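# Swap the odd-colored relay for the matching spare

## Task

In the panel of six relays (small transparent boxes, each topped by a colored button), find the one whose button color differs from the other five. Lift it out and drop it into the black parts tray. Then take from the rack the spare relay whose button matches those five and press it fully down into the vacant socket; nothing clicks to signal it is seated. Done means the new relay matches its neighbors: button on the same side as theirs, top at their height, upright. It fails if any other relay is left partly lifted or tilted, if the result holds only because the robot is still holding or pressing it, or if anything the robot is touching at the end sinks more than about a fingernail's width once released. Nothing may be pushed or dropped off the table.

## Robot and tools

Robot: a single UR7e-type six-joint arm carrying a Robotiq 2F-85 parallel gripper. The only camera is cam_wrist (616x616 fisheye) on the wrist; zoom_image with camera cam_wrist and region [x0, y0, x1, y1] in pixels (origin top-left, at most 504x504) gives a sharper view of part of the latest image.

Frames. Results report the gripper point (end_effector_position, metres, midway between the closed pads) and its orientation as quaternion wxyz in the scene frame: origin on the table under the arm base, +z up, +y to the left when facing +x. Motion numbers, however, are in the gripper's own axes: +z runs along the fingers away from the wrist, the pads close along y, and a flat block juts about 9 cm toward +x. Closed fingertips extend about 19 mm past the reported point (6 mm when fully open), and closing pushes the tips roughly 13 mm farther out, so keep that clearance above surfaces.

Row format, shared by both motion tools: nine numbers, each in [-1, 1]: dx, dy, dz, rx, ry, rz, position, force_limit, speed. The first six are an offset, not a pose: a displacement and rotation vector in gripper axes, measured from the gripper pose at the start of the action (for a call's first action, from the pose in the latest result). Scale: 1.0 equals 0.6 m or 180 degrees, so 0.01 is 6 mm. Optionally six more numbers 0 to 1 follow, a stiffness factor per joint in Joint positions order, lasting until changed.
Gripper numbers are absolute settings: position +1 fully open (85 mm), about -0.8 pads touching, -1 squeeze until blocked. force_limit from about 20 N (-1) via 128 N (0) to 235 N (+1) on a 40 mm part. speed from about 20 mm/s (-1) to 150 mm/s (+1); fast closing adds a few newtons. A new force_limit or speed only applies after position changes by at least 0.01.

execute_actions(actions): a list of up to 15 actions; each action is a table of up to 15 rows, one per 1/30 s step, with the last row repeated to fill 15 steps (0.5 s). Every row in an action refers to the same start pose, not the previous row. Each step's command is clipped to 100 mm and 16 degrees from the measured pose, so large offsets need several actions. An empty list just returns state and images.

move(target, speed, stop_force, blocking): one row as target, offset from the pose in the last result showing one; the gripper follows a straight line. speed in m/s, 0.002 to 0.5 (default 0.25), turning up to twice that in rad/s; paths last 0.5 to 10 s. The path ignores obstacles, and the arm is stiff, so aiming past a firm contact can trip a fault. stop_force (9 to 40 N) ends the path when the wrist sensor feels that much extra resistance along the direction of travel; use it with a very low speed when pressing (e.g. seating the relay), don't rely on it when rotating, and omit it when backing away from something. blocking=false returns after 0.5 s; then call wait or stop before other motion. The move line reports the ending: done, off_target, moving, held, fault, or contact (stop_force triggered); limits=paced means clipping, limits=held means a clearance check blocked steps.

wait(seconds 0 to 10) lets time pass holding the last command. stop brakes a running move. finished_scene(scene) ends the current scene and reports success; read_manual returns licence text only.

Result lines: gripper pose and velocities, Hand target, Joint positions and torques, Wrist force and torque (gripper axes, sensor saturates near 50 N, noisy with a few newtons offset; force points back from the surface into the arm), position_measured (3 open, ~130 at 40 mm, ~230 pads touching), object_status (0 moving, 1 blocked opening, 2 blocked closing, i.e. holding, 3 reached target or fully shut). To grip, send -1 and confirm status 2. 'pose unreachable' means the clearance check altered a command.

Avoid: external force of 150 N or joint overload (arm halts 10 s), motor overheating from long holds, drops and hard impacts, tugging neighboring relays out or tilting them, leaving the spare held or pressed at the end, and knocking anything off the table. Brief disturbances may tug the held part. Release and back off before ending.

Each tool is called after "Request:" in YAML: its name, and indented under it one key for each argument.

## Session

Request:
execute_actions:
  actions: []

Scene clock: 0.00 s.
end_effector_position=(+0.0533, +0.4346, +0.2983) position_measured=3 object_status=3 end_effector_quat_wxyz=(-0.128, -0.580, +0.802, -0.063) end_effector_velocity=(-0.000, -0.000, +0.000) end_effector_angular_velocity=(+0.000, -0.000, +0.000)
Joint positions: [ 0.984 -0.48   1.812 -2.056 -1.872  0.142]
Joint velocities: [ 0.001 -0.001  0.001  0.    -0.     0.   ]
Joint torques (N m, as the arm reports them, + toward a larger angle): no reading
Wrist force (N, on the end effector, along its own x y z axes, offset not removed): no reading
Wrist torque (N m, same axes, about the end effector's origin, offset not removed): no reading
Hand target: +0.053, +0.435, +0.298; -0.128, -0.580, +0.802, -0.063
Joint stiffness scale: [1. 1. 1. 1. 1. 1.]

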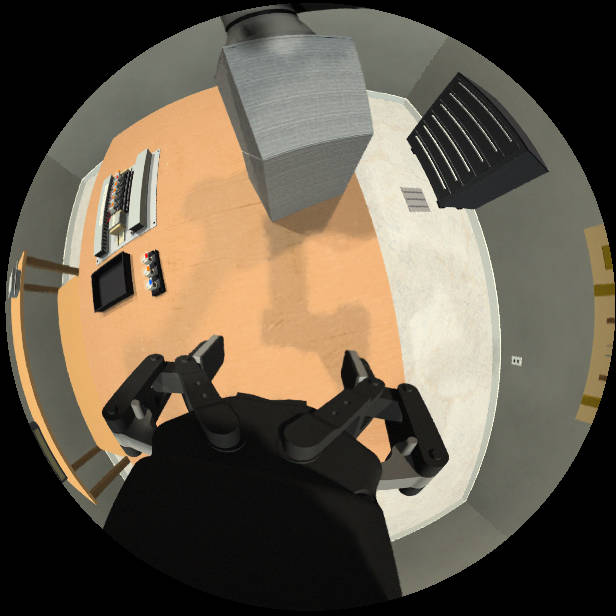

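Request:
move:
  target: [0.166,-0.675,0.098,0.0295,-0.0866,-0.1006,1,-0.5,0]

Scene clock: 13.20 s.
end_effector_position=(+0.1970, +0.3322, +0.2780) position_measured=3 object_status=3 end_effector_quat_wxyz=(-0.084, -0.631, +0.770, -0.043) end_effector_velocity=(+0.000, -0.000, -0.000) end_effector_angular_velocity=(-0.001, -0.001, +0.001)
Joint positions: [ 0.671 -0.685  2.101 -2.35  -2.117 -0.274]
Joint velocities: [-0.     0.     0.    -0.    -0.001 -0.001]
Joint torques (N m, as the arm reports them, + toward a larger angle): [ 15.16 -32.99 -14.86  -1.56   0.3    0.49]
Wrist force (N, on the end effector, along its own x y z axes, offset not removed): [-1.1 1.5 1.1]
Wrist torque (N m, same axes, about the end effector's origin, offset not removed): [0.23 0.27 0.21]
Hand target: +0.198, +0.334, +0.279; -0.083, -0.631, +0.770, -0.043
Off the commanded pose: 0.244 m, 16 deg; position clipped at the last step of the last action.
Joint stiffness scale: [1. 1. 1. 1. 1. 1.]
move: held; limits=paced,held; held on 32 of 60 steps, including the last
pose unreachable: on one or more control steps of this call, first in action 0 (counted from 0), an arm could not follow its commanded pose, so it was not sent that pose on those steps. On the call's last step it was still not sent that pose. It may still have moved: this result reports where it is.
cause: the commanded pose would bring two parts of the arm too close to each other (its gripper and another part of the arm, with joints 5 (wrist 2) and 6 (wrist 3) between them).
camera_calibration (this result's frames):
cam_wrist: T_world_to_cam=[[-0.992099, 0.068714, 0.10497, 0.11911], [0.0771643, 0.993909, 0.0786814, -0.338352], [-0.0989237, 0.0861596, -0.991358, 0.411753], [0, 0, 0, 1]] pos_world=[0.185009, 0.29263, 0.422314]

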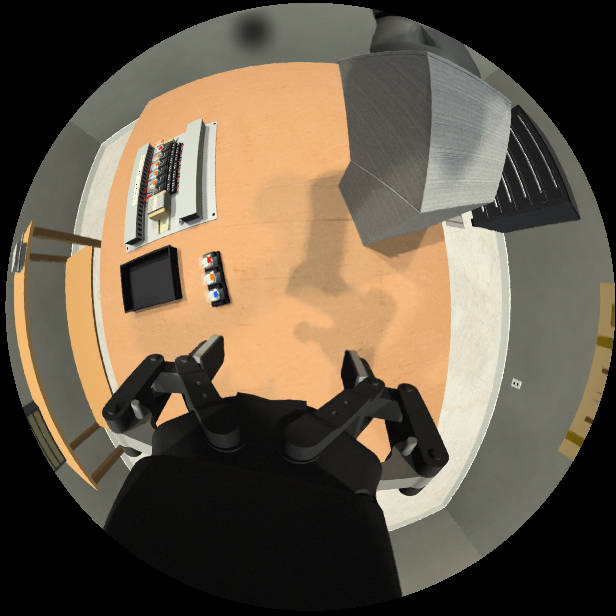

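Request:
move:
  target: [0,0,0,0,0,0.937,1,-0.5,0]
  speed: 0.5

Scene clock: 23.83 s.
end_effector_position=(+0.1962, +0.3314, +0.2780) position_measured=3 object_status=3 end_effector_quat_wxyz=(+0.034, +0.703, +0.705, -0.088) end_effector_velocity=(-0.001, -0.002, -0.001) end_effector_angular_velocity=(-0.006, +0.001, -0.013)
Joint positions: [ 0.671 -0.686  2.104 -2.352 -2.116  2.668]
Joint velocities: [-0.002  0.     0.     0.006 -0.001  0.015]
Joint torques (N m, as the arm reports them, + toward a larger angle): [ 14.6  -32.47 -14.54  -1.73  -0.57   0.35]
Wrist force (N, on the end effector, along its own x y z axes, offset not removed): [-0.3 -1.3 0.4]
Wrist torque (N m, same axes, about the end effector's origin, offset not removed): [-0.23 0.03 0.15]
Hand target: +0.197, +0.332, +0.278; +0.035, +0.704, +0.704, -0.088
Off the commanded pose: 0.001 m, 0 deg.
Joint stiffness scale: [1. 1. 1. 1. 1. 1.]
move: done
camera_calibration (this result's frames):
cam_wrist: T_world_to_cam=[[0.988149, 0.141714, -0.0589826, -0.248765], [0.153438, -0.901176, 0.405388, 0.184753], [0.00429541, -0.409634, -0.91224, 0.533745], [0, 0, 0, 1]] pos_world=[0.215176, 0.420388, 0.397334]

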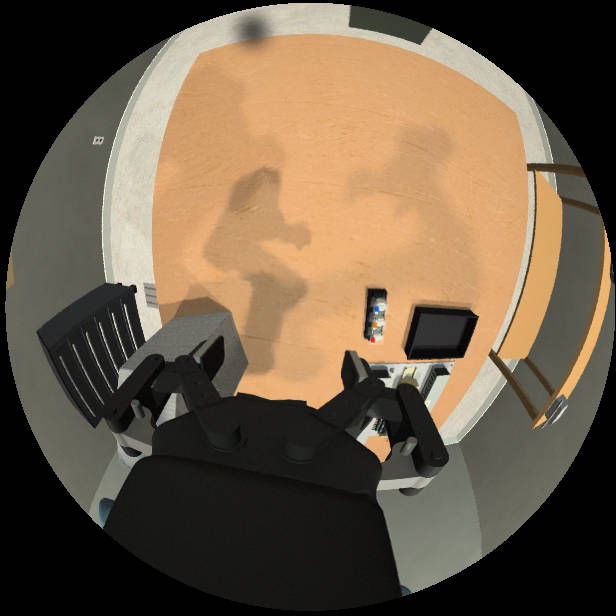

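Request:
move:
  target: [-0.53,0.415,0.159,-0.0243,0.055,0.001,1,-0.5,0]

Request:
zoom_image:
  camera: "cam_wrist"
  region: [200,200,400,400]

Scene clock: 31.80 s.
end_effector_position=(+0.4379, +0.0022, +0.2205) position_measured=3 object_status=3 end_effector_quat_wxyz=(-0.000, +0.706, +0.708, -0.001) end_effector_velocity=(-0.000, +0.002, -0.001) end_effector_angular_velocity=(+0.007, +0.001, +0.011)
Joint positions: [-0.227 -1.143  2.378 -3.018 -2.199  1.475]
Joint velocities: [-0.001  0.001  0.001 -0.002  0.007 -0.011]
Joint torques (N m, as the arm reports them, + toward a larger angle): [ 17.18 -29.32  -8.06  -2.48   0.24  -0.23]
Wrist force (N, on the end effector, along its own x y z axes, offset not removed): [-2.2 0.6 0.9]
Wrist torque (N m, same axes, about the end effector's origin, offset not removed): [0.18 0.23 0.07]
Hand target: +0.440, +0.001, +0.220; +0.000, +0.707, +0.707, -0.000
Off the commanded pose: 0.003 m, 0 deg.
Joint stiffness scale: [1. 1. 1. 1. 1. 1.]
move: done
camera_calibration (this result's frames):
cam_wrist: T_world_to_cam=[[0.988829, 0.143944, 0.0386854, -0.46619], [0.129495, -0.958168, 0.255234, -0.0819651], [0.0738064, -0.247373, -0.966105, 0.326489], [0, 0, 0, 1]] pos_world=[0.447499, 0.0693333, 0.354378]

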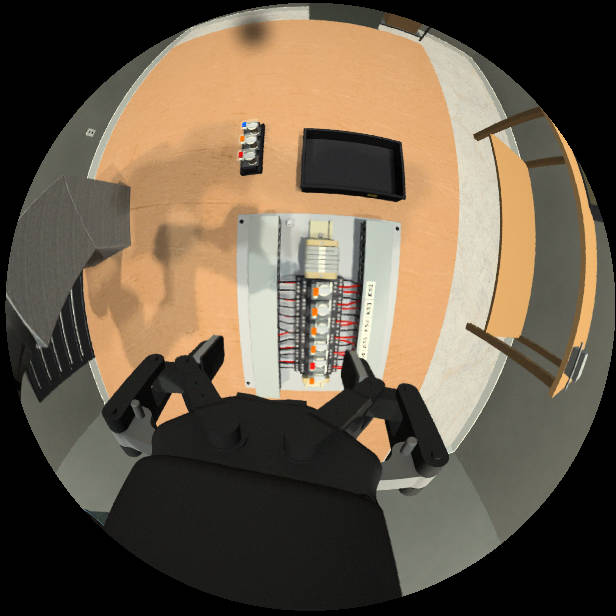

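Region (200, 200, 400, 400) of cam_wrist's 616x616 image, scaled by 2.520, with more detail than that image has.

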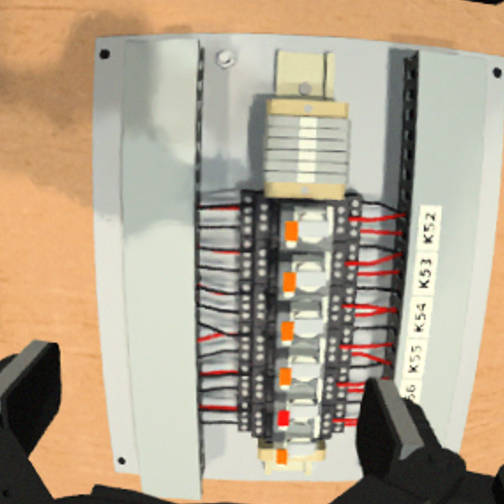

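Request:
move:
  target: [-0.17,0.094,0.1,0,0,-0.034,0.3,-0.5,0]

Request:
zoom_image:
  camera: "cam_wrist"
  region: [200,200,400,400]

Scene clock: 36.57 s.
end_effector_position=(+0.4921, -0.0981, +0.1609) position_measured=91 object_status=3 end_effector_quat_wxyz=(-0.002, +0.666, +0.746, -0.002) end_effector_velocity=(+0.001, +0.001, +0.000) end_effector_angular_velocity=(+0.004, -0.004, +0.011)
Joint positions: [-0.472 -1.105  2.252 -3.084 -2.129  1.085]
Joint velocities: [-0.    -0.001  0.001 -0.003  0.005 -0.013]
Joint torques (N m, as the arm reports them, + toward a larger angle): [ 19.91 -33.86  -8.07  -2.61   0.38  -0.1 ]
Wrist force (N, on the end effector, along its own x y z axes, offset not removed): [1.2 -0.3 -1.0]
Wrist torque (N m, same axes, about the end effector's origin, offset not removed): [-0.04 -0.37 -0.09]
Hand target: +0.494, -0.100, +0.160; -0.000, +0.667, +0.745, -0.001
Off the commanded pose: 0.003 m, 0 deg.
Joint stiffness scale: [1. 1. 1. 1. 1. 1.]
move: done
camera_calibration (this result's frames):
cam_wrist: T_world_to_cam=[[0.96743, 0.25059, 0.0358303, -0.481588], [0.233708, -0.938562, 0.253931, -0.219032], [0.0972617, -0.237287, -0.966558, 0.229639], [0, 0, 0, 1]] pos_world=[0.494758, -0.0304033, 0.294834]

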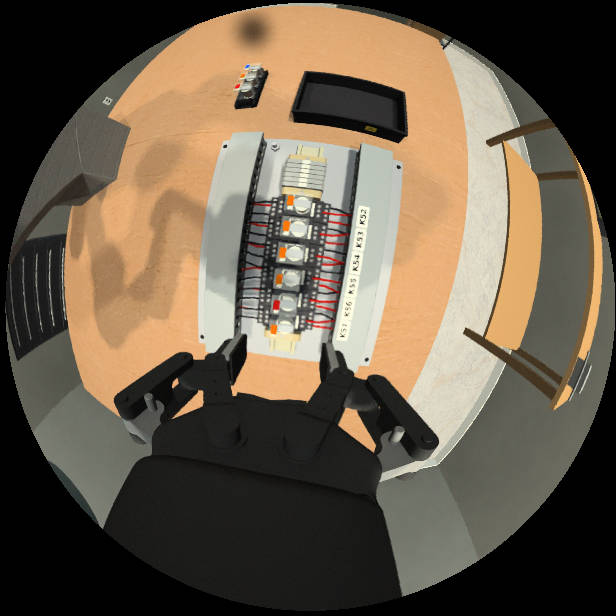

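Region (200, 200, 400, 400) of cam_wrist's 616x616 image, scaled by 2.520, with more detail than that image has.

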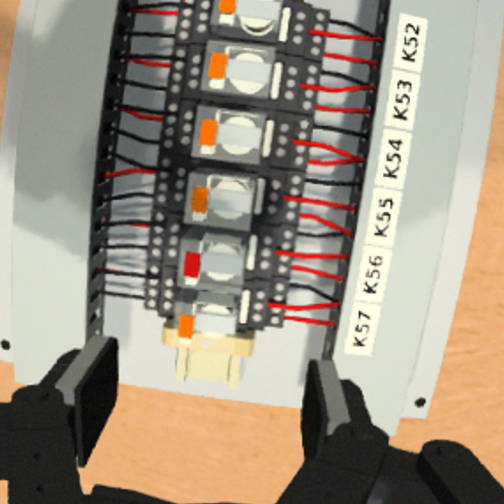

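Request:
move:
  target: [0.015,0.005,0.105,0,0,0,0.05,-0.5,0]
  speed: 0.1

Request:
zoom_image:
  camera: "cam_wrist"
  region: [200,240,360,400]

Scene clock: 41.90 s.
end_effector_position=(+0.4912, -0.0867, +0.0983) position_measured=123 object_status=3 end_effector_quat_wxyz=(-0.004, +0.665, +0.747, -0.003) end_effector_velocity=(+0.001, -0.001, +0.001) end_effector_angular_velocity=(-0.001, -0.005, -0.001)
Joint positions: [-0.525 -0.929  2.216 -3.25  -2.11   1.026]
Joint velocities: [-0.    -0.001 -0.    -0.005  0.001 -0.002]
Joint torques (N m, as the arm reports them, + toward a larger angle): [ 21.32 -36.77  -4.34  -2.45   0.59  -0.05]
Wrist force (N, on the end effector, along its own x y z axes, offset not removed): [0.1 0.9 -2.4]
Wrist torque (N m, same axes, about the end effector's origin, offset not removed): [0.07 -0.13 -0.02]
Hand target: +0.494, -0.089, +0.098; -0.002, +0.666, +0.746, -0.002
Off the commanded pose: 0.003 m, 0 deg.
Joint stiffness scale: [1. 1. 1. 1. 1. 1.]
move: done
camera_calibration (this result's frames):
cam_wrist: T_world_to_cam=[[0.966561, 0.254329, 0.0328084, -0.480276], [0.238286, -0.938043, 0.251585, -0.194193], [0.0947612, -0.235355, -0.967279, 0.173437], [0, 0, 0, 1]] pos_world=[0.494055, -0.0191943, 0.232375]

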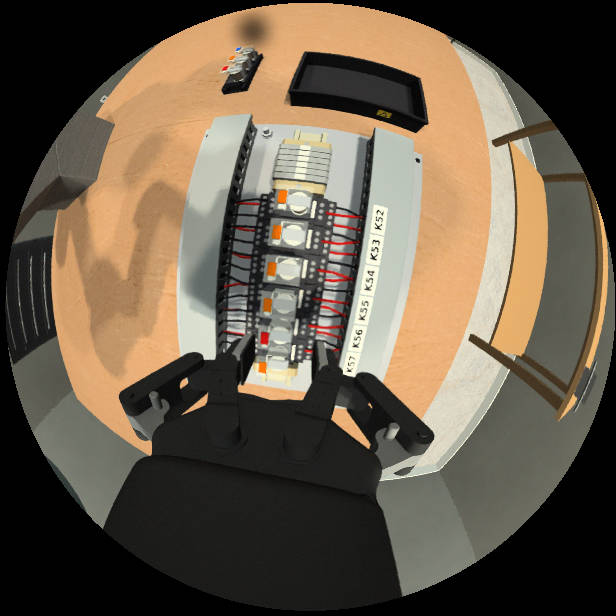

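Region (200, 240, 360, 400) of cam_wrist's 616x616 image, scaled by 3.150, with more detail than that image has.

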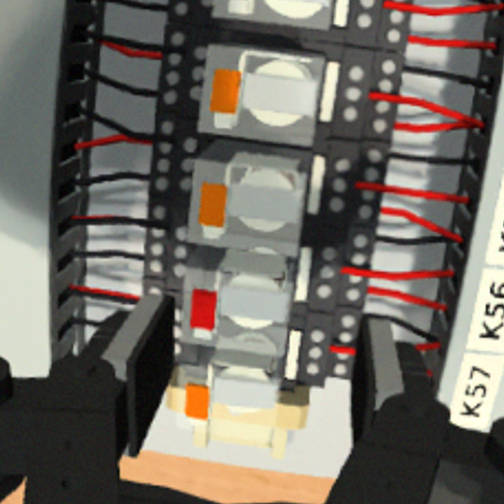

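Request:
move:
  target: [0.0,-0.007,0.016,-0.005,-0.001,0.002,0.05,-0.5,0]
  speed: 0.05

Request:
zoom_image:
  camera: "cam_wrist"
  region: [200,240,360,400]

Scene clock: 50.07 s.
end_effector_position=(+0.4897, -0.0877, +0.0899) position_measured=123 object_status=3 end_effector_quat_wxyz=(+0.005, +0.667, +0.745, +0.003) end_effector_velocity=(+0.005, -0.002, +0.003) end_effector_angular_velocity=(-0.004, -0.021, -0.003)
Joint positions: [-0.54  -0.903  2.224 -3.314 -2.098  1.006]
Joint velocities: [ 0.001 -0.001  0.    -0.023  0.005 -0.007]
Joint torques (N m, as the arm reports them, + toward a larger angle): [ 21.47 -36.26   3.63  -2.69   0.5   -0.08]
Wrist force (N, on the end effector, along its own x y z axes, offset not removed): [0.8 1.8 2.1]
Wrist torque (N m, same axes, about the end effector's origin, offset not removed): [0.46 -0.24 0.11]
Hand target: +0.487, -0.087, +0.089; +0.003, +0.667, +0.745, +0.002
Off the commanded pose: 0.003 m, 0 deg.
Joint stiffness scale: [1. 1. 1. 1. 1. 1.]
move: done
camera_calibration (this result's frames):
cam_wrist: T_world_to_cam=[[0.967513, 0.247695, 0.0506599, -0.481006], [0.226799, -0.938867, 0.25902, -0.187791], [0.111721, -0.239116, -0.964542, 0.156255], [0, 0, 0, 1]] pos_world=[0.490514, -0.0198051, 0.223725]

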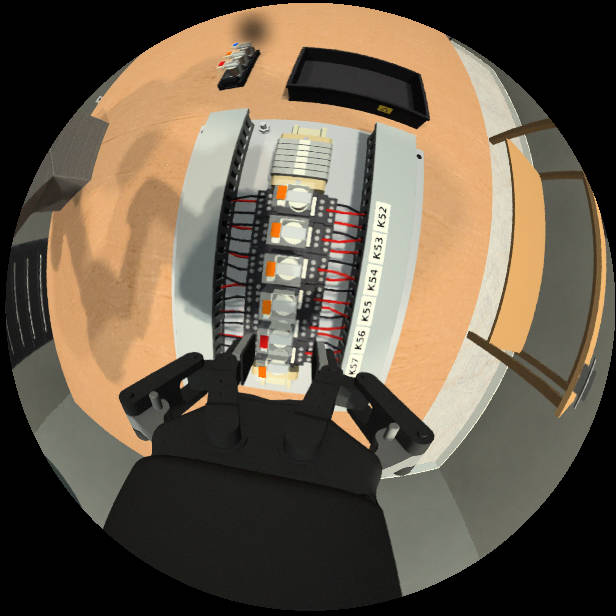

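Region (200, 240, 360, 400) of cam_wrist's 616x616 image, scaled by 3.150, with more detail than that image has.

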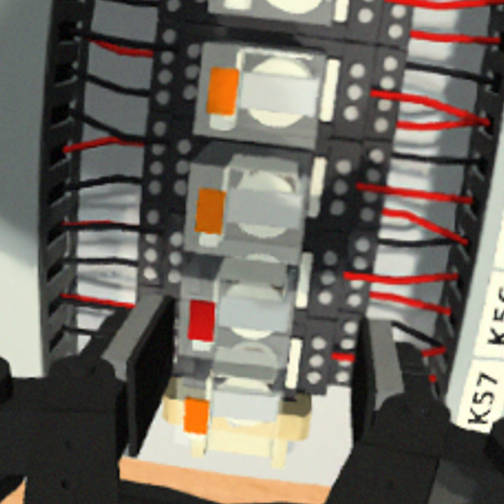

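Request:
move:
  target: [0.007,-0.012,0.006,0.003,0,0,0.05,-0.5,0]
  speed: 0.02

Request:
zoom_image:
  camera: "cam_wrist"
  region: [200,240,360,400]

Scene clock: 54.57 s.
end_effector_position=(+0.4855, -0.0850, +0.0872) position_measured=123 object_status=3 end_effector_quat_wxyz=(+0.004, +0.668, +0.745, +0.001) end_effector_velocity=(-0.000, -0.001, -0.000) end_effector_angular_velocity=(-0.002, -0.001, -0.003)
Joint positions: [-0.54  -0.893  2.23  -3.327 -2.101  1.007]
Joint velocities: [-0.001  0.001  0.001 -0.004 -0.001  0.   ]
Joint torques (N m, as the arm reports them, + toward a larger angle): [ 21.64 -36.08   3.81  -2.65  -0.36   0.49]
Wrist force (N, on the end effector, along its own x y z axes, offset not removed): [-2.6 -0.2 0.1]
Wrist torque (N m, same axes, about the end effector's origin, offset not removed): [-0.05 0.37 -0.11]
Hand target: +0.482, -0.084, +0.086; +0.002, +0.667, +0.745, -0.001
Off the commanded pose: 0.004 m, 0 deg.
Joint stiffness scale: [1. 1. 1. 1. 1. 1.]
move: off_target
camera_calibration (this result's frames):
cam_wrist: T_world_to_cam=[[0.96779, 0.247433, 0.0464783, -0.477254], [0.227462, -0.938483, 0.259828, -0.183934], [0.107909, -0.240887, -0.964536, 0.156573], [0, 0, 0, 1]] pos_world=[0.486824, -0.0168141, 0.220993]

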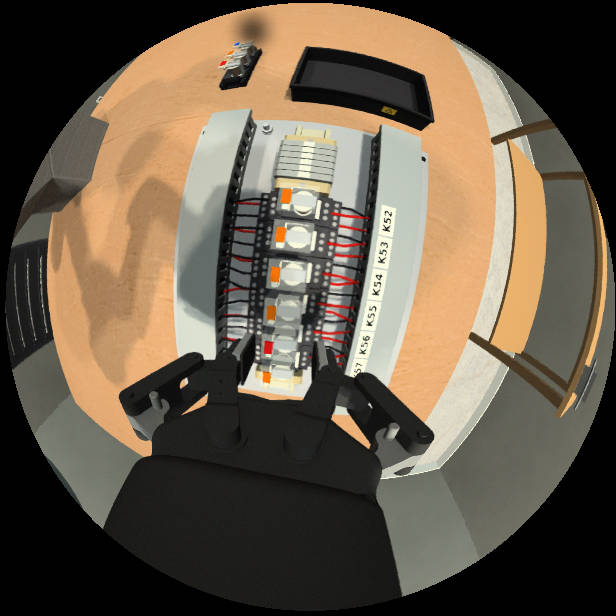

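Region (200, 240, 360, 400) of cam_wrist's 616x616 image, scaled by 3.150, with more detail than that image has.

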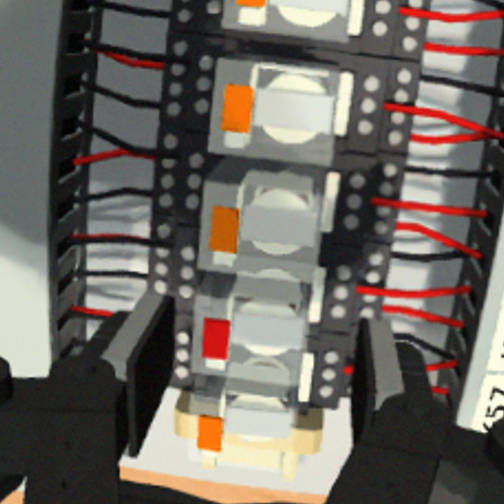

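Request:
move:
  target: [0.001,-0.006,0.03,0.002,0.001,0,0.05,-0.5,0]
  speed: 0.02
  stop_force: 12

Request:
zoom_image:
  camera: "cam_wrist"
  region: [200,240,360,400]

Scene clock: 59.97 s.
end_effector_position=(+0.4799, -0.0828, +0.0702) position_measured=123 object_status=3 end_effector_quat_wxyz=(-0.001, +0.666, +0.746, -0.001) end_effector_velocity=(+0.002, -0.001, +0.000) end_effector_angular_velocity=(-0.001, -0.006, -0.001)
Joint positions: [-0.56  -0.851  2.223 -3.362 -2.094  0.989]
Joint velocities: [-0.    -0.    -0.002 -0.005  0.002 -0.003]
Joint torques (N m, as the arm reports them, + toward a larger angle): [ 21.56 -36.36  -3.1   -2.7    0.52  -0.29]
Wrist force (N, on the end effector, along its own x y z axes, offset not removed): [0.1 -2.5 2.1]
Wrist torque (N m, same axes, about the end effector's origin, offset not removed): [-0.45 -0.01 0.23]
Hand target: +0.482, -0.085, +0.069; +0.001, +0.668, +0.745, -0.001
Off the commanded pose: 0.003 m, 0 deg.
Joint stiffness scale: [1. 1. 1. 1. 1. 1.]
move: done
camera_calibration (this result's frames):
cam_wrist: T_world_to_cam=[[0.967252, 0.250874, 0.0385388, -0.470438], [0.233333, -0.93864, 0.25399, -0.178633], [0.0998937, -0.23668, -0.966439, 0.145634], [0, 0, 0, 1]] pos_world=[0.482165, -0.0151831, 0.204248]

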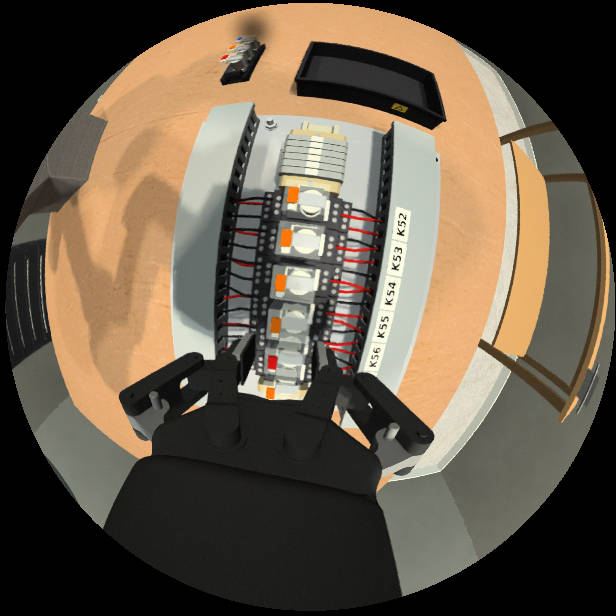

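Region (200, 240, 360, 400) of cam_wrist's 616x616 image, scaled by 3.150, with more detail than that image has.

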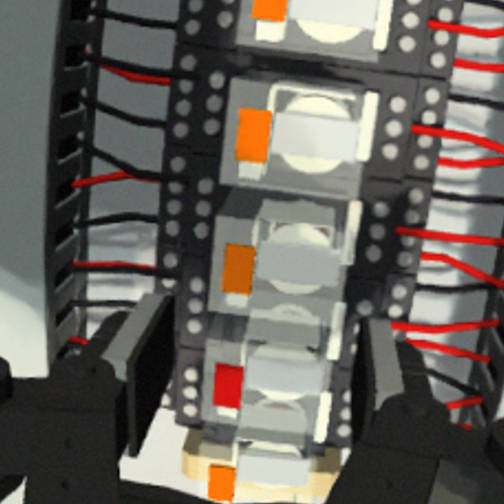

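Request:
move:
  target: [-0.004,0.006,0.008,0,0,0,-0.17,-0.5,-1]
  speed: 0.01

Request:
zoom_image:
  camera: "cam_wrist"
  region: [200,240,360,400]

Scene clock: 64.83 s.
end_effector_position=(+0.4821, -0.0831, +0.0668) position_measured=150 object_status=0 end_effector_quat_wxyz=(-0.001, +0.665, +0.747, -0.001) end_effector_velocity=(+0.001, -0.001, -0.002) end_effector_angular_velocity=(+0.000, +0.000, -0.001)
Joint positions: [-0.562 -0.843  2.214 -3.36  -2.093  0.984]
Joint velocities: [-0.003  0.003 -0.005  0.001  0.002 -0.002]
Joint torques (N m, as the arm reports them, + toward a larger angle): [ 20.9  -37.26  -2.61  -1.83   0.49  -0.12]
Wrist force (N, on the end effector, along its own x y z axes, offset not removed): [-1.7 1.4 -4.4]
Wrist torque (N m, same axes, about the end effector's origin, offset not removed): [0.23 0.20 0.16]
Hand target: +0.484, -0.085, +0.065; -0.001, +0.666, +0.746, -0.001
Off the commanded pose: 0.003 m, 0 deg.
Joint stiffness scale: [1. 1. 1. 1. 1. 1.]
move: done
camera_calibration (this result's frames):
cam_wrist: T_world_to_cam=[[0.966607, 0.253428, 0.0380073, -0.471805], [0.236017, -0.938176, 0.253221, -0.179775], [0.0998309, -0.235795, -0.966661, 0.142121], [0, 0, 0, 1]] pos_world=[0.484292, -0.015581, 0.200837]

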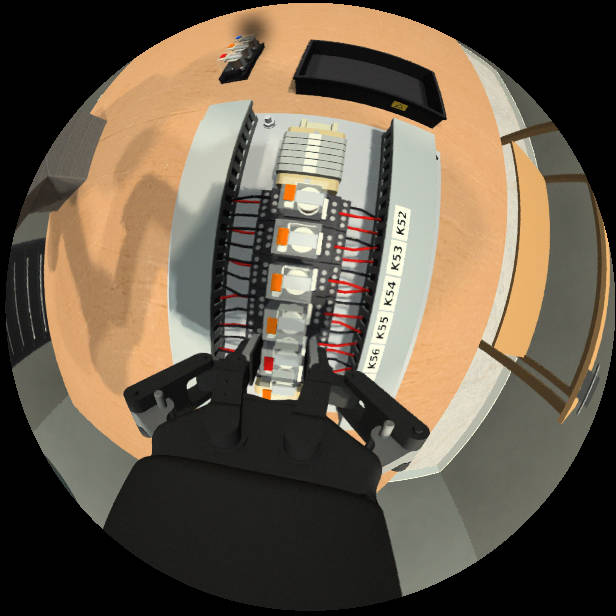

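Region (200, 240, 360, 400) of cam_wrist's 616x616 image, scaled by 3.150, with more detail than that image has.

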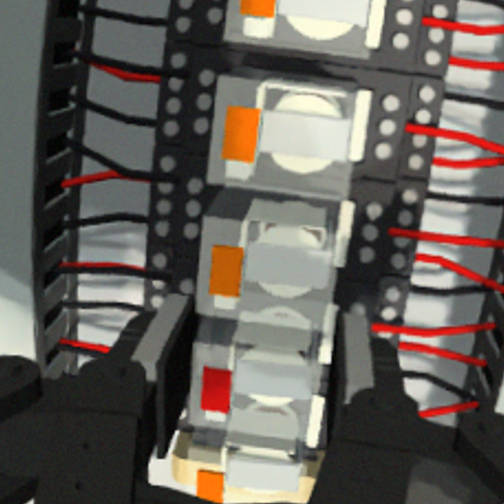

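Request:
execute_actions:
  actions:
    - [[0,0,0,0,0,0,-1,-0.5,-1]]
    - [[0,0,0,0,0,0,-1,-0.5,-1]]

Request:
move:
  target: [0,0,-0.015,0,0,0,-1,-0.5,-1]
  speed: 0.01

Request:
zoom_image:
  camera: "cam_wrist"
  region: [200,240,360,400]

Scene clock: 69.83 s.
end_effector_position=(+0.4819, -0.0832, +0.0669) position_measured=164 object_status=2 end_effector_quat_wxyz=(-0.001, +0.665, +0.747, -0.001) end_effector_velocity=(+0.000, -0.000, +0.000) end_effector_angular_velocity=(-0.001, +0.000, +0.000)
Joint positions: [-0.562 -0.843  2.214 -3.36  -2.093  0.984]
Joint velocities: [ 0.001  0.    -0.001  0.    -0.001  0.   ]
Joint torques (N m, as the arm reports them, + toward a larger angle): [ 23.78 -37.52   1.07  -2.27  -0.07   0.23]
Wrist force (N, on the end effector, along its own x y z axes, offset not removed): [1.9 -4.5 -10.5]
Wrist torque (N m, same axes, about the end effector's origin, offset not removed): [0.42 0.08 0.17]
Hand target: +0.482, -0.083, +0.067; -0.001, +0.665, +0.747, -0.001
Off the commanded pose: 0.000 m, 0 deg.
Joint stiffness scale: [1. 1. 1. 1. 1. 1.]
camera_calibration (this result's frames):
cam_wrist: T_world_to_cam=[[0.966524, 0.253853, 0.0372885, -0.471443], [0.236578, -0.937976, 0.253439, -0.180116], [0.0993121, -0.236133, -0.966632, 0.142412], [0, 0, 0, 1]] pos_world=[0.484129, -0.0156392, 0.200888]

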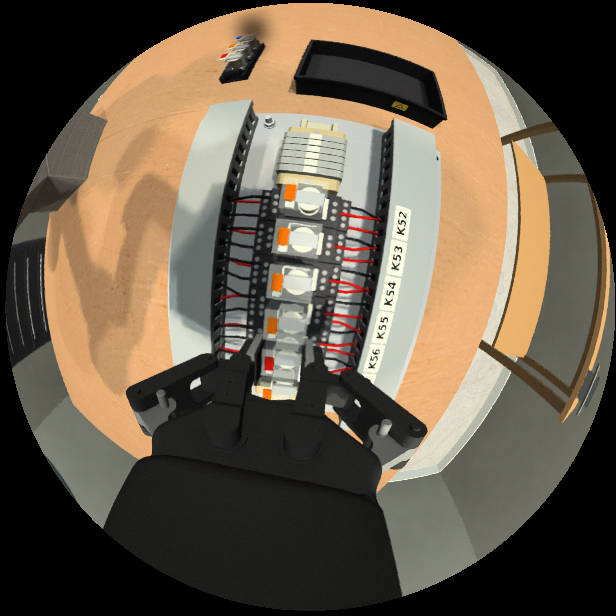

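Scene clock: 70.97 s.
end_effector_position=(+0.4796, -0.0834, +0.0697) position_measured=164 object_status=2 end_effector_quat_wxyz=(-0.006, +0.666, +0.746, -0.003) end_effector_velocity=(-0.001, +0.002, +0.003) end_effector_angular_velocity=(+0.002, +0.002, +0.002)
Joint positions: [-0.561 -0.855  2.218 -3.339 -2.095  0.993]
Joint velocities: [ 0.005 -0.005  0.004  0.007 -0.001  0.004]
Joint torques (N m, as the arm reports them, + toward a larger angle): [ 30.61 -46.77   4.88  -3.52  -1.02   0.34]
Wrist force (N, on the end effector, along its own x y z axes, offset not removed): [2.7 5.4 20.1]
Wrist torque (N m, same axes, about the end effector's origin, offset not removed): [0.58 -0.33 0.38]
Hand target: +0.482, -0.083, +0.076; -0.002, +0.665, +0.747, -0.001
Off the commanded pose: 0.007 m, 1 deg.
Joint stiffness scale: [1. 1. 1. 1. 1. 1.]
move: off_target
camera_calibration (this result's frames):
cam_wrist: T_world_to_cam=[[0.967438, 0.251458, 0.0288599, -0.469367], [0.23678, -0.939415, 0.247862, -0.180239], [0.0894382, -0.232957, -0.968365, 0.150486], [0, 0, 0, 1]] pos_world=[0.483301, -0.0162362, 0.203946]

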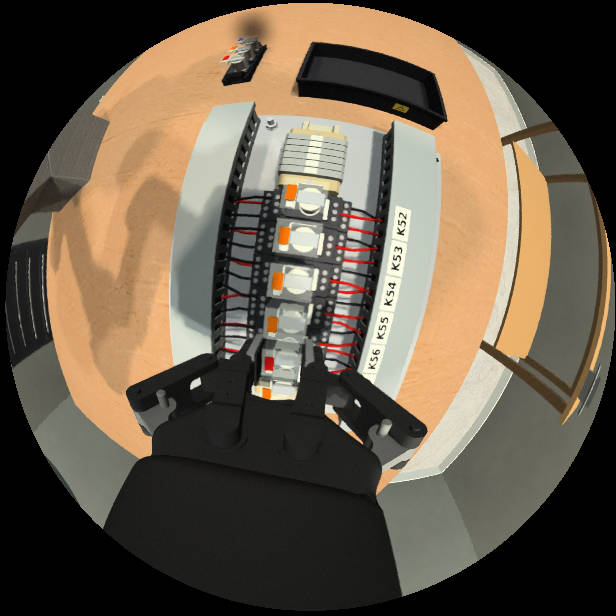

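Region (200, 240, 360, 400) of cam_wrist's 616x616 image, scaled by 3.150, with more detail than that image has.

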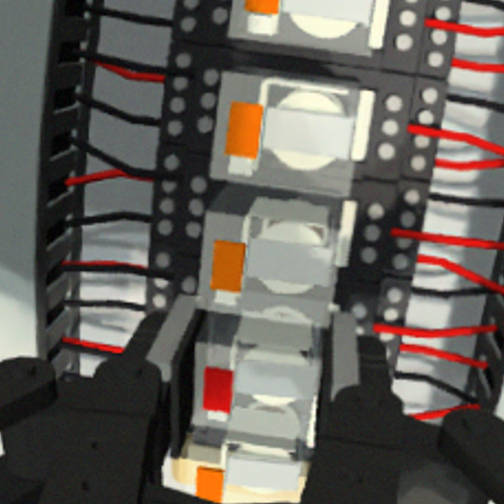

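Request:
move:
  target: [0,0.004,-0.035,-0.004,-0.001,0,-1,-0.5,-1]
  speed: 0.015

Scene clock: 74.57 s.
end_effector_position=(+0.4790, -0.0826, +0.0843) position_measured=164 object_status=2 end_effector_quat_wxyz=(-0.007, +0.666, +0.746, -0.002) end_effector_velocity=(-0.001, +0.000, -0.000) end_effector_angular_velocity=(+0.001, +0.003, -0.001)
Joint positions: [-0.545 -0.893  2.234 -3.309 -2.098  1.011]
Joint velocities: [ 0.     0.     0.     0.004 -0.001  0.003]
Joint torques (N m, as the arm reports them, + toward a larger angle): [ 30.97 -47.58   2.92  -3.63  -1.12   0.46]
Wrist force (N, on the end effector, along its own x y z axes, offset not removed): [2.5 1.4 21.3]
Wrist torque (N m, same axes, about the end effector's origin, offset not removed): [-0.01 0.09 0.09]
Hand target: +0.482, -0.083, +0.091; -0.001, +0.666, +0.746, +0.001
Off the commanded pose: 0.007 m, 1 deg.
Joint stiffness scale: [1. 1. 1. 1. 1. 1.]
move: off_target
camera_calibration (this result's frames):
cam_wrist: T_world_to_cam=[[0.967588, 0.250704, 0.0303338, -0.46971], [0.235924, -0.940249, 0.245504, -0.182465], [0.0900702, -0.230391, -0.968921, 0.164732], [0, 0, 0, 1]] pos_world=[0.482697, -0.0158518, 0.218656]

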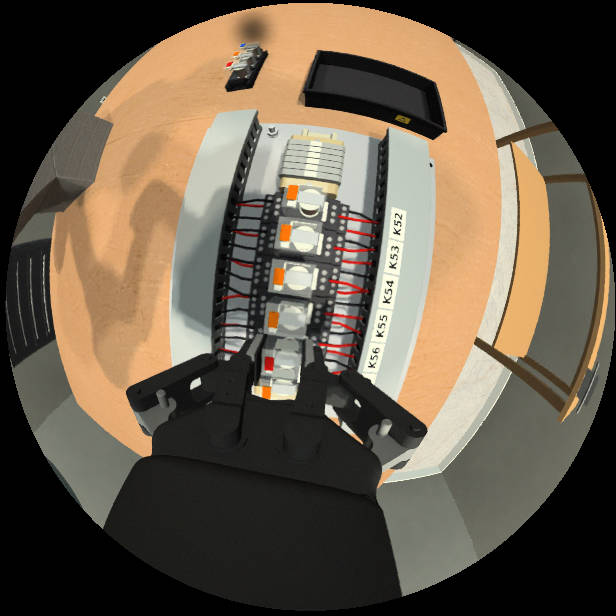

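Request:
zoom_image:
  camera: "cam_wrist"
  region: [200,240,360,400]

Request:
move:
  target: [0,0.004,0.016,-0.004,-0.002,0,-1,-0.5,-1]
  speed: 0.015

Region (200, 240, 360, 400) of cam_wrist's 616x616 image, scaled by 3.150, with more detail than that image has.

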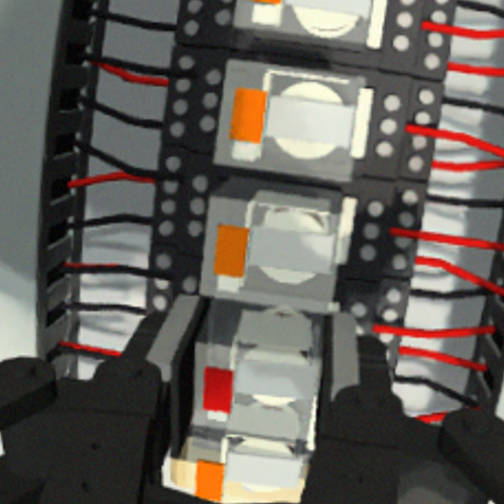

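Scene clock: 81.27 s.
end_effector_position=(+0.4755, -0.0809, +0.0711) position_measured=164 object_status=2 end_effector_quat_wxyz=(-0.007, +0.665, +0.746, -0.003) end_effector_velocity=(+0.000, +0.001, -0.000) end_effector_angular_velocity=(+0.000, -0.005, +0.002)
Joint positions: [-0.559 -0.856  2.23  -3.349 -2.095  0.995]
Joint velocities: [-0.     0.002  0.002 -0.009  0.002 -0.005]
Joint torques (N m, as the arm reports them, + toward a larger angle): [ 28.14 -42.87  -1.77  -3.87   0.71  -0.23]
Wrist force (N, on the end effector, along its own x y z axes, offset not removed): [-5.4 -1.4 19.3]
Wrist torque (N m, same axes, about the end effector's origin, offset not removed): [-0.04 0.52 0.14]
Hand target: +0.481, -0.082, +0.075; -0.000, +0.666, +0.746, +0.001
Off the commanded pose: 0.007 m, 1 deg.
Joint stiffness scale: [1. 1. 1. 1. 1. 1.]
move: off_target
camera_calibration (this result's frames):
cam_wrist: T_world_to_cam=[[0.967158, 0.25251, 0.0290631, -0.465908], [0.237818, -0.939333, 0.247176, -0.177729], [0.0897144, -0.232147, -0.968535, 0.15271], [0, 0, 0, 1]] pos_world=[0.479173, -0.0138489, 0.205376]

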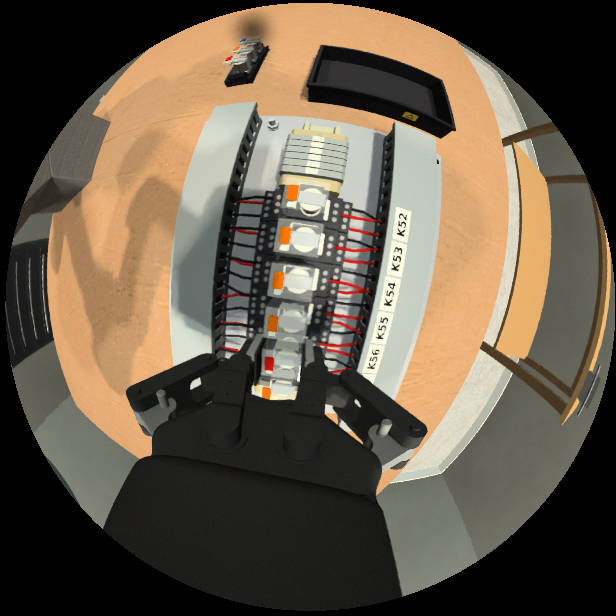

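Request:
execute_actions:
  actions:
    - [[0,0,-0.008,-0.025,0,0,-1,-0.5,-1]]
    - [[0,0.012,-0.008,0.04,0,0,-1,-0.5,-1]]
    - [[0,-0.004,-0.008,-0.046,0,0,-1,-0.5,-1]]
    - [[0,0.012,-0.008,0.04,0,0,-1,-0.5,-1]]
    - [[0,0,-0.008,-0.026,0,0,-1,-0.5,-1]]

Request:
zoom_image:
  camera: "cam_wrist"
  region: [200,240,360,400]

Scene clock: 91.20 s.
end_effector_position=(+0.4805, -0.0798, +0.0859) position_measured=164 object_status=2 end_effector_quat_wxyz=(+0.002, +0.665, +0.747, +0.010) end_effector_velocity=(+0.010, -0.003, +0.002) end_effector_angular_velocity=(-0.004, -0.047, -0.007)
Joint positions: [-0.546 -0.888  2.248 -3.356 -2.08   0.994]
Joint velocities: [-0.003  0.007  0.001 -0.06   0.018 -0.021]
Joint torques (N m, as the arm reports them, + toward a larger angle): [ 20.32 -34.44   4.76  -2.67   0.37  -0.23]
Wrist force (N, on the end effector, along its own x y z axes, offset not removed): [-3.0 1.7 0.6]
Wrist torque (N m, same axes, about the end effector's origin, offset not removed): [0.30 0.57 0.03]
Hand target: +0.478, -0.079, +0.085; +0.001, +0.665, +0.747, +0.010
Off the commanded pose: 0.003 m, 0 deg.
Joint stiffness scale: [1. 1. 1. 1. 1. 1.]
camera_calibration (this result's frames):
cam_wrist: T_world_to_cam=[[0.965717, 0.252624, 0.0597703, -0.473374], [0.230886, -0.94108, 0.247102, -0.178304], [0.118673, -0.22483, -0.967144, 0.153366], [0, 0, 0, 1]] pos_world=[0.480112, -0.0137312, 0.22068]

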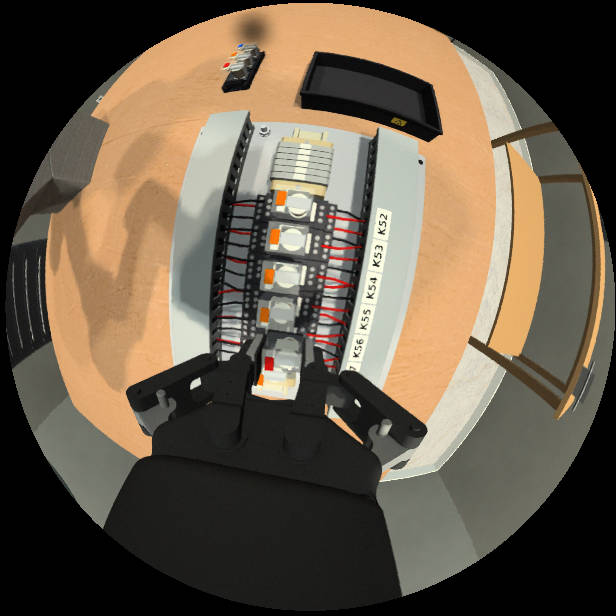

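Region (200, 240, 360, 400) of cam_wrist's 616x616 image, scaled by 3.150, with more detail than that image has.

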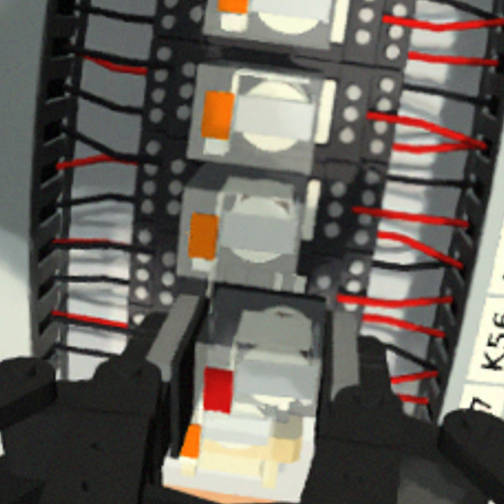

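Request:
move:
  target: [0,0,-0.09,0.0056,-0.003,0,-1,-0.5,-1]
  speed: 0.08

Request:
move:
  target: [0.5,0.08,0,0,0,0,-1,-0.5,-1]

Scene clock: 95.87 s.
end_effector_position=(+0.4824, -0.0826, +0.1395) position_measured=164 object_status=2 end_effector_quat_wxyz=(+0.002, +0.667, +0.745, +0.001) end_effector_velocity=(-0.004, +0.002, -0.003) end_effector_angular_velocity=(+0.003, +0.018, +0.001)
Joint positions: [-0.478 -1.03   2.275 -3.196 -2.124  1.074]
Joint velocities: [-0.001  0.002 -0.002  0.021 -0.004  0.01 ]
Joint torques (N m, as the arm reports them, + toward a larger angle): [ 23.92 -36.02   2.25  -2.    -0.43   0.4 ]
Wrist force (N, on the end effector, along its own x y z axes, offset not removed): [-3.0 1.7 0.9]
Wrist torque (N m, same axes, about the end effector's origin, offset not removed): [0.37 0.33 0.13]
Hand target: +0.480, -0.080, +0.140; -0.000, +0.665, +0.747, +0.000
Off the commanded pose: 0.004 m, 0 deg.
Joint stiffness scale: [1. 1. 1. 1. 1. 1.]
move: off_target
camera_calibration (this result's frames):
cam_wrist: T_world_to_cam=[[0.967347, 0.249424, 0.045033, -0.476725], [0.230114, -0.938759, 0.256473, -0.195369], [0.106246, -0.237736, -0.965502, 0.209071], [0, 0, 0, 1]] pos_world=[0.483903, -0.0147939, 0.273434]

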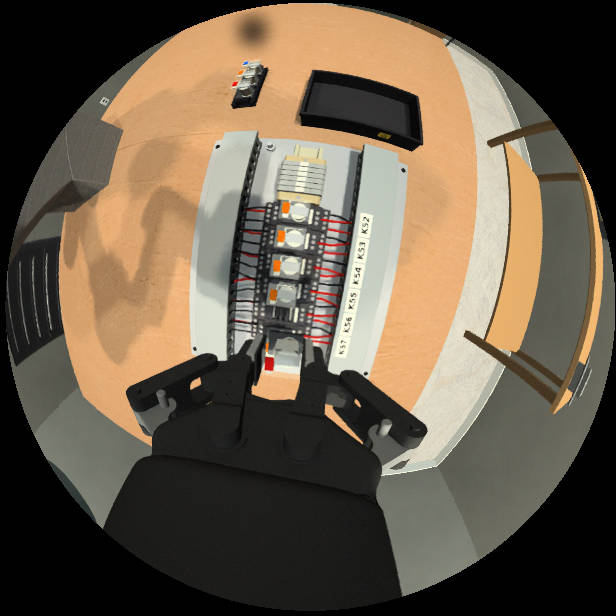

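Scene clock: 97.63 s.
end_effector_position=(+0.4945, +0.2205, +0.1388) position_measured=164 object_status=2 end_effector_quat_wxyz=(+0.001, +0.666, +0.746, +0.001) end_effector_velocity=(-0.001, -0.000, -0.001) end_effector_angular_velocity=(-0.006, +0.011, -0.005)
Joint positions: [ 0.033 -0.585  1.959 -2.967 -2.23   1.684]
Joint velocities: [ 0.     0.001 -0.006  0.021 -0.004  0.015]
Joint torques (N m, as the arm reports them, + toward a larger angle): [ 28.72 -38.89  -8.4   -1.63  -0.29   0.38]
Wrist force (N, on the end effector, along its own x y z axes, offset not removed): [2.4 1.2 0.5]
Wrist torque (N m, same axes, about the end effector's origin, offset not removed): [0.19 -0.52 0.02]
Hand target: +0.497, +0.221, +0.139; +0.002, +0.667, +0.745, +0.001
Off the commanded pose: 0.002 m, 0 deg.
Joint stiffness scale: [1. 1. 1. 1. 1. 1.]
move: done
camera_calibration (this result's frames):
cam_wrist: T_world_to_cam=[[0.966825, 0.251699, 0.0435507, -0.563968], [0.232786, -0.938378, 0.255454, 0.0852607], [0.105165, -0.236842, -0.96584, 0.279524], [0, 0, 0, 1]] pos_world=[0.496015, 0.28816, 0.272756]

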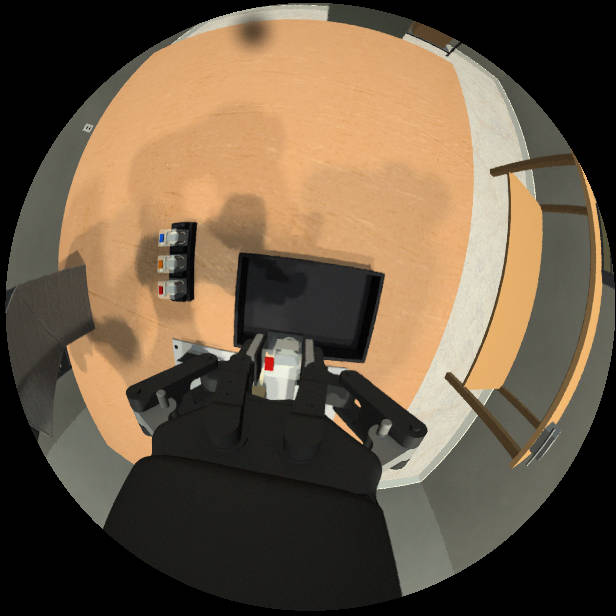

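Request:
move:
  target: [0.01,0.02,0.13,0,0,0,-1,-0.5,-1]
  speed: 0.12

Request:
move:
  target: [0,0,0.04,0,0,0,-1,-0.5,-1]
  speed: 0.012
  stop_force: 9

Scene clock: 104.23 s.
end_effector_position=(+0.5027, +0.2283, +0.0609) position_measured=164 object_status=2 end_effector_quat_wxyz=(+0.000, +0.664, +0.747, -0.001) end_effector_velocity=(+0.001, +0.001, +0.000) end_effector_angular_velocity=(+0.003, -0.003, +0.001)
Joint positions: [-0.047 -0.41   1.867 -3.107 -2.226  1.583]
Joint velocities: [ 0.     0.    -0.001 -0.004  0.002 -0.004]
Joint torques (N m, as the arm reports them, + toward a larger angle): [ 28.63 -40.88  -6.75  -2.48   0.5   -0.18]
Wrist force (N, on the end effector, along its own x y z axes, offset not removed): [0.8 0.8 1.2]
Wrist torque (N m, same axes, about the end effector's origin, offset not removed): [0.30 -0.10 0.00]
Hand target: +0.506, +0.228, +0.061; +0.001, +0.666, +0.746, +0.001
Off the commanded pose: 0.003 m, 0 deg.
Joint stiffness scale: [1. 1. 1. 1. 1. 1.]
move: done
camera_calibration (this result's frames):
cam_wrist: T_world_to_cam=[[0.965952, 0.25563, 0.0398739, -0.570678], [0.237446, -0.937131, 0.255743, 0.107894], [0.102743, -0.237568, -0.965922, 0.2067], [0, 0, 0, 1]] pos_world=[0.504392, 0.296098, 0.194819]

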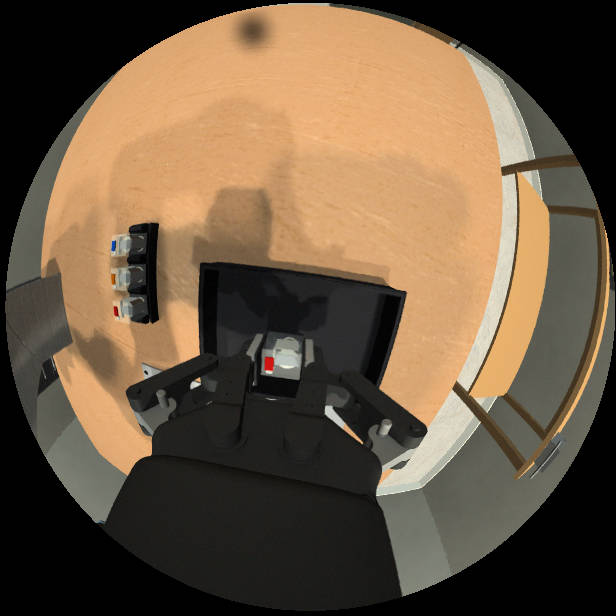

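Scene clock: 106.17 s.
end_effector_position=(+0.5005, +0.2289, +0.0442) position_measured=164 object_status=2 end_effector_quat_wxyz=(+0.000, +0.663, +0.749, -0.001) end_effector_velocity=(+0.000, +0.001, +0.001) end_effector_angular_velocity=(-0.001, +0.001, -0.001)
Joint positions: [-0.065 -0.373  1.853 -3.143 -2.225  1.556]
Joint velocities: [ 0.002 -0.002 -0.001  0.006 -0.001  0.005]
Joint torques (N m, as the arm reports them, + toward a larger angle): [ 29.45 -39.66  -2.99  -1.93  -0.05   0.4 ]
Wrist force (N, on the end effector, along its own x y z axes, offset not removed): [-1.1 -1.8 -9.0]
Wrist torque (N m, same axes, about the end effector's origin, offset not removed): [0.31 0.05 0.00]
Hand target: +0.500, +0.229, +0.044; -0.000, +0.663, +0.749, -0.002
Off the commanded pose: 0.008 m, 0 deg.
Joint stiffness scale: [1. 1. 1. 1. 1. 1.]
move: contact
camera_calibration (this result's frames):
cam_wrist: T_world_to_cam=[[0.964847, 0.259856, 0.0393082, -0.568523], [0.241638, -0.935949, 0.256145, 0.110862], [0.103351, -0.237643, -0.965839, 0.190607], [0, 0, 0, 1]] pos_world=[0.502049, 0.296792, 0.178046]

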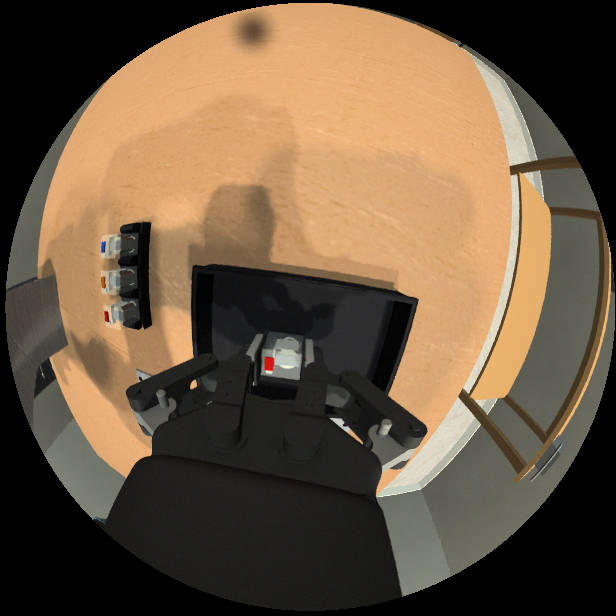

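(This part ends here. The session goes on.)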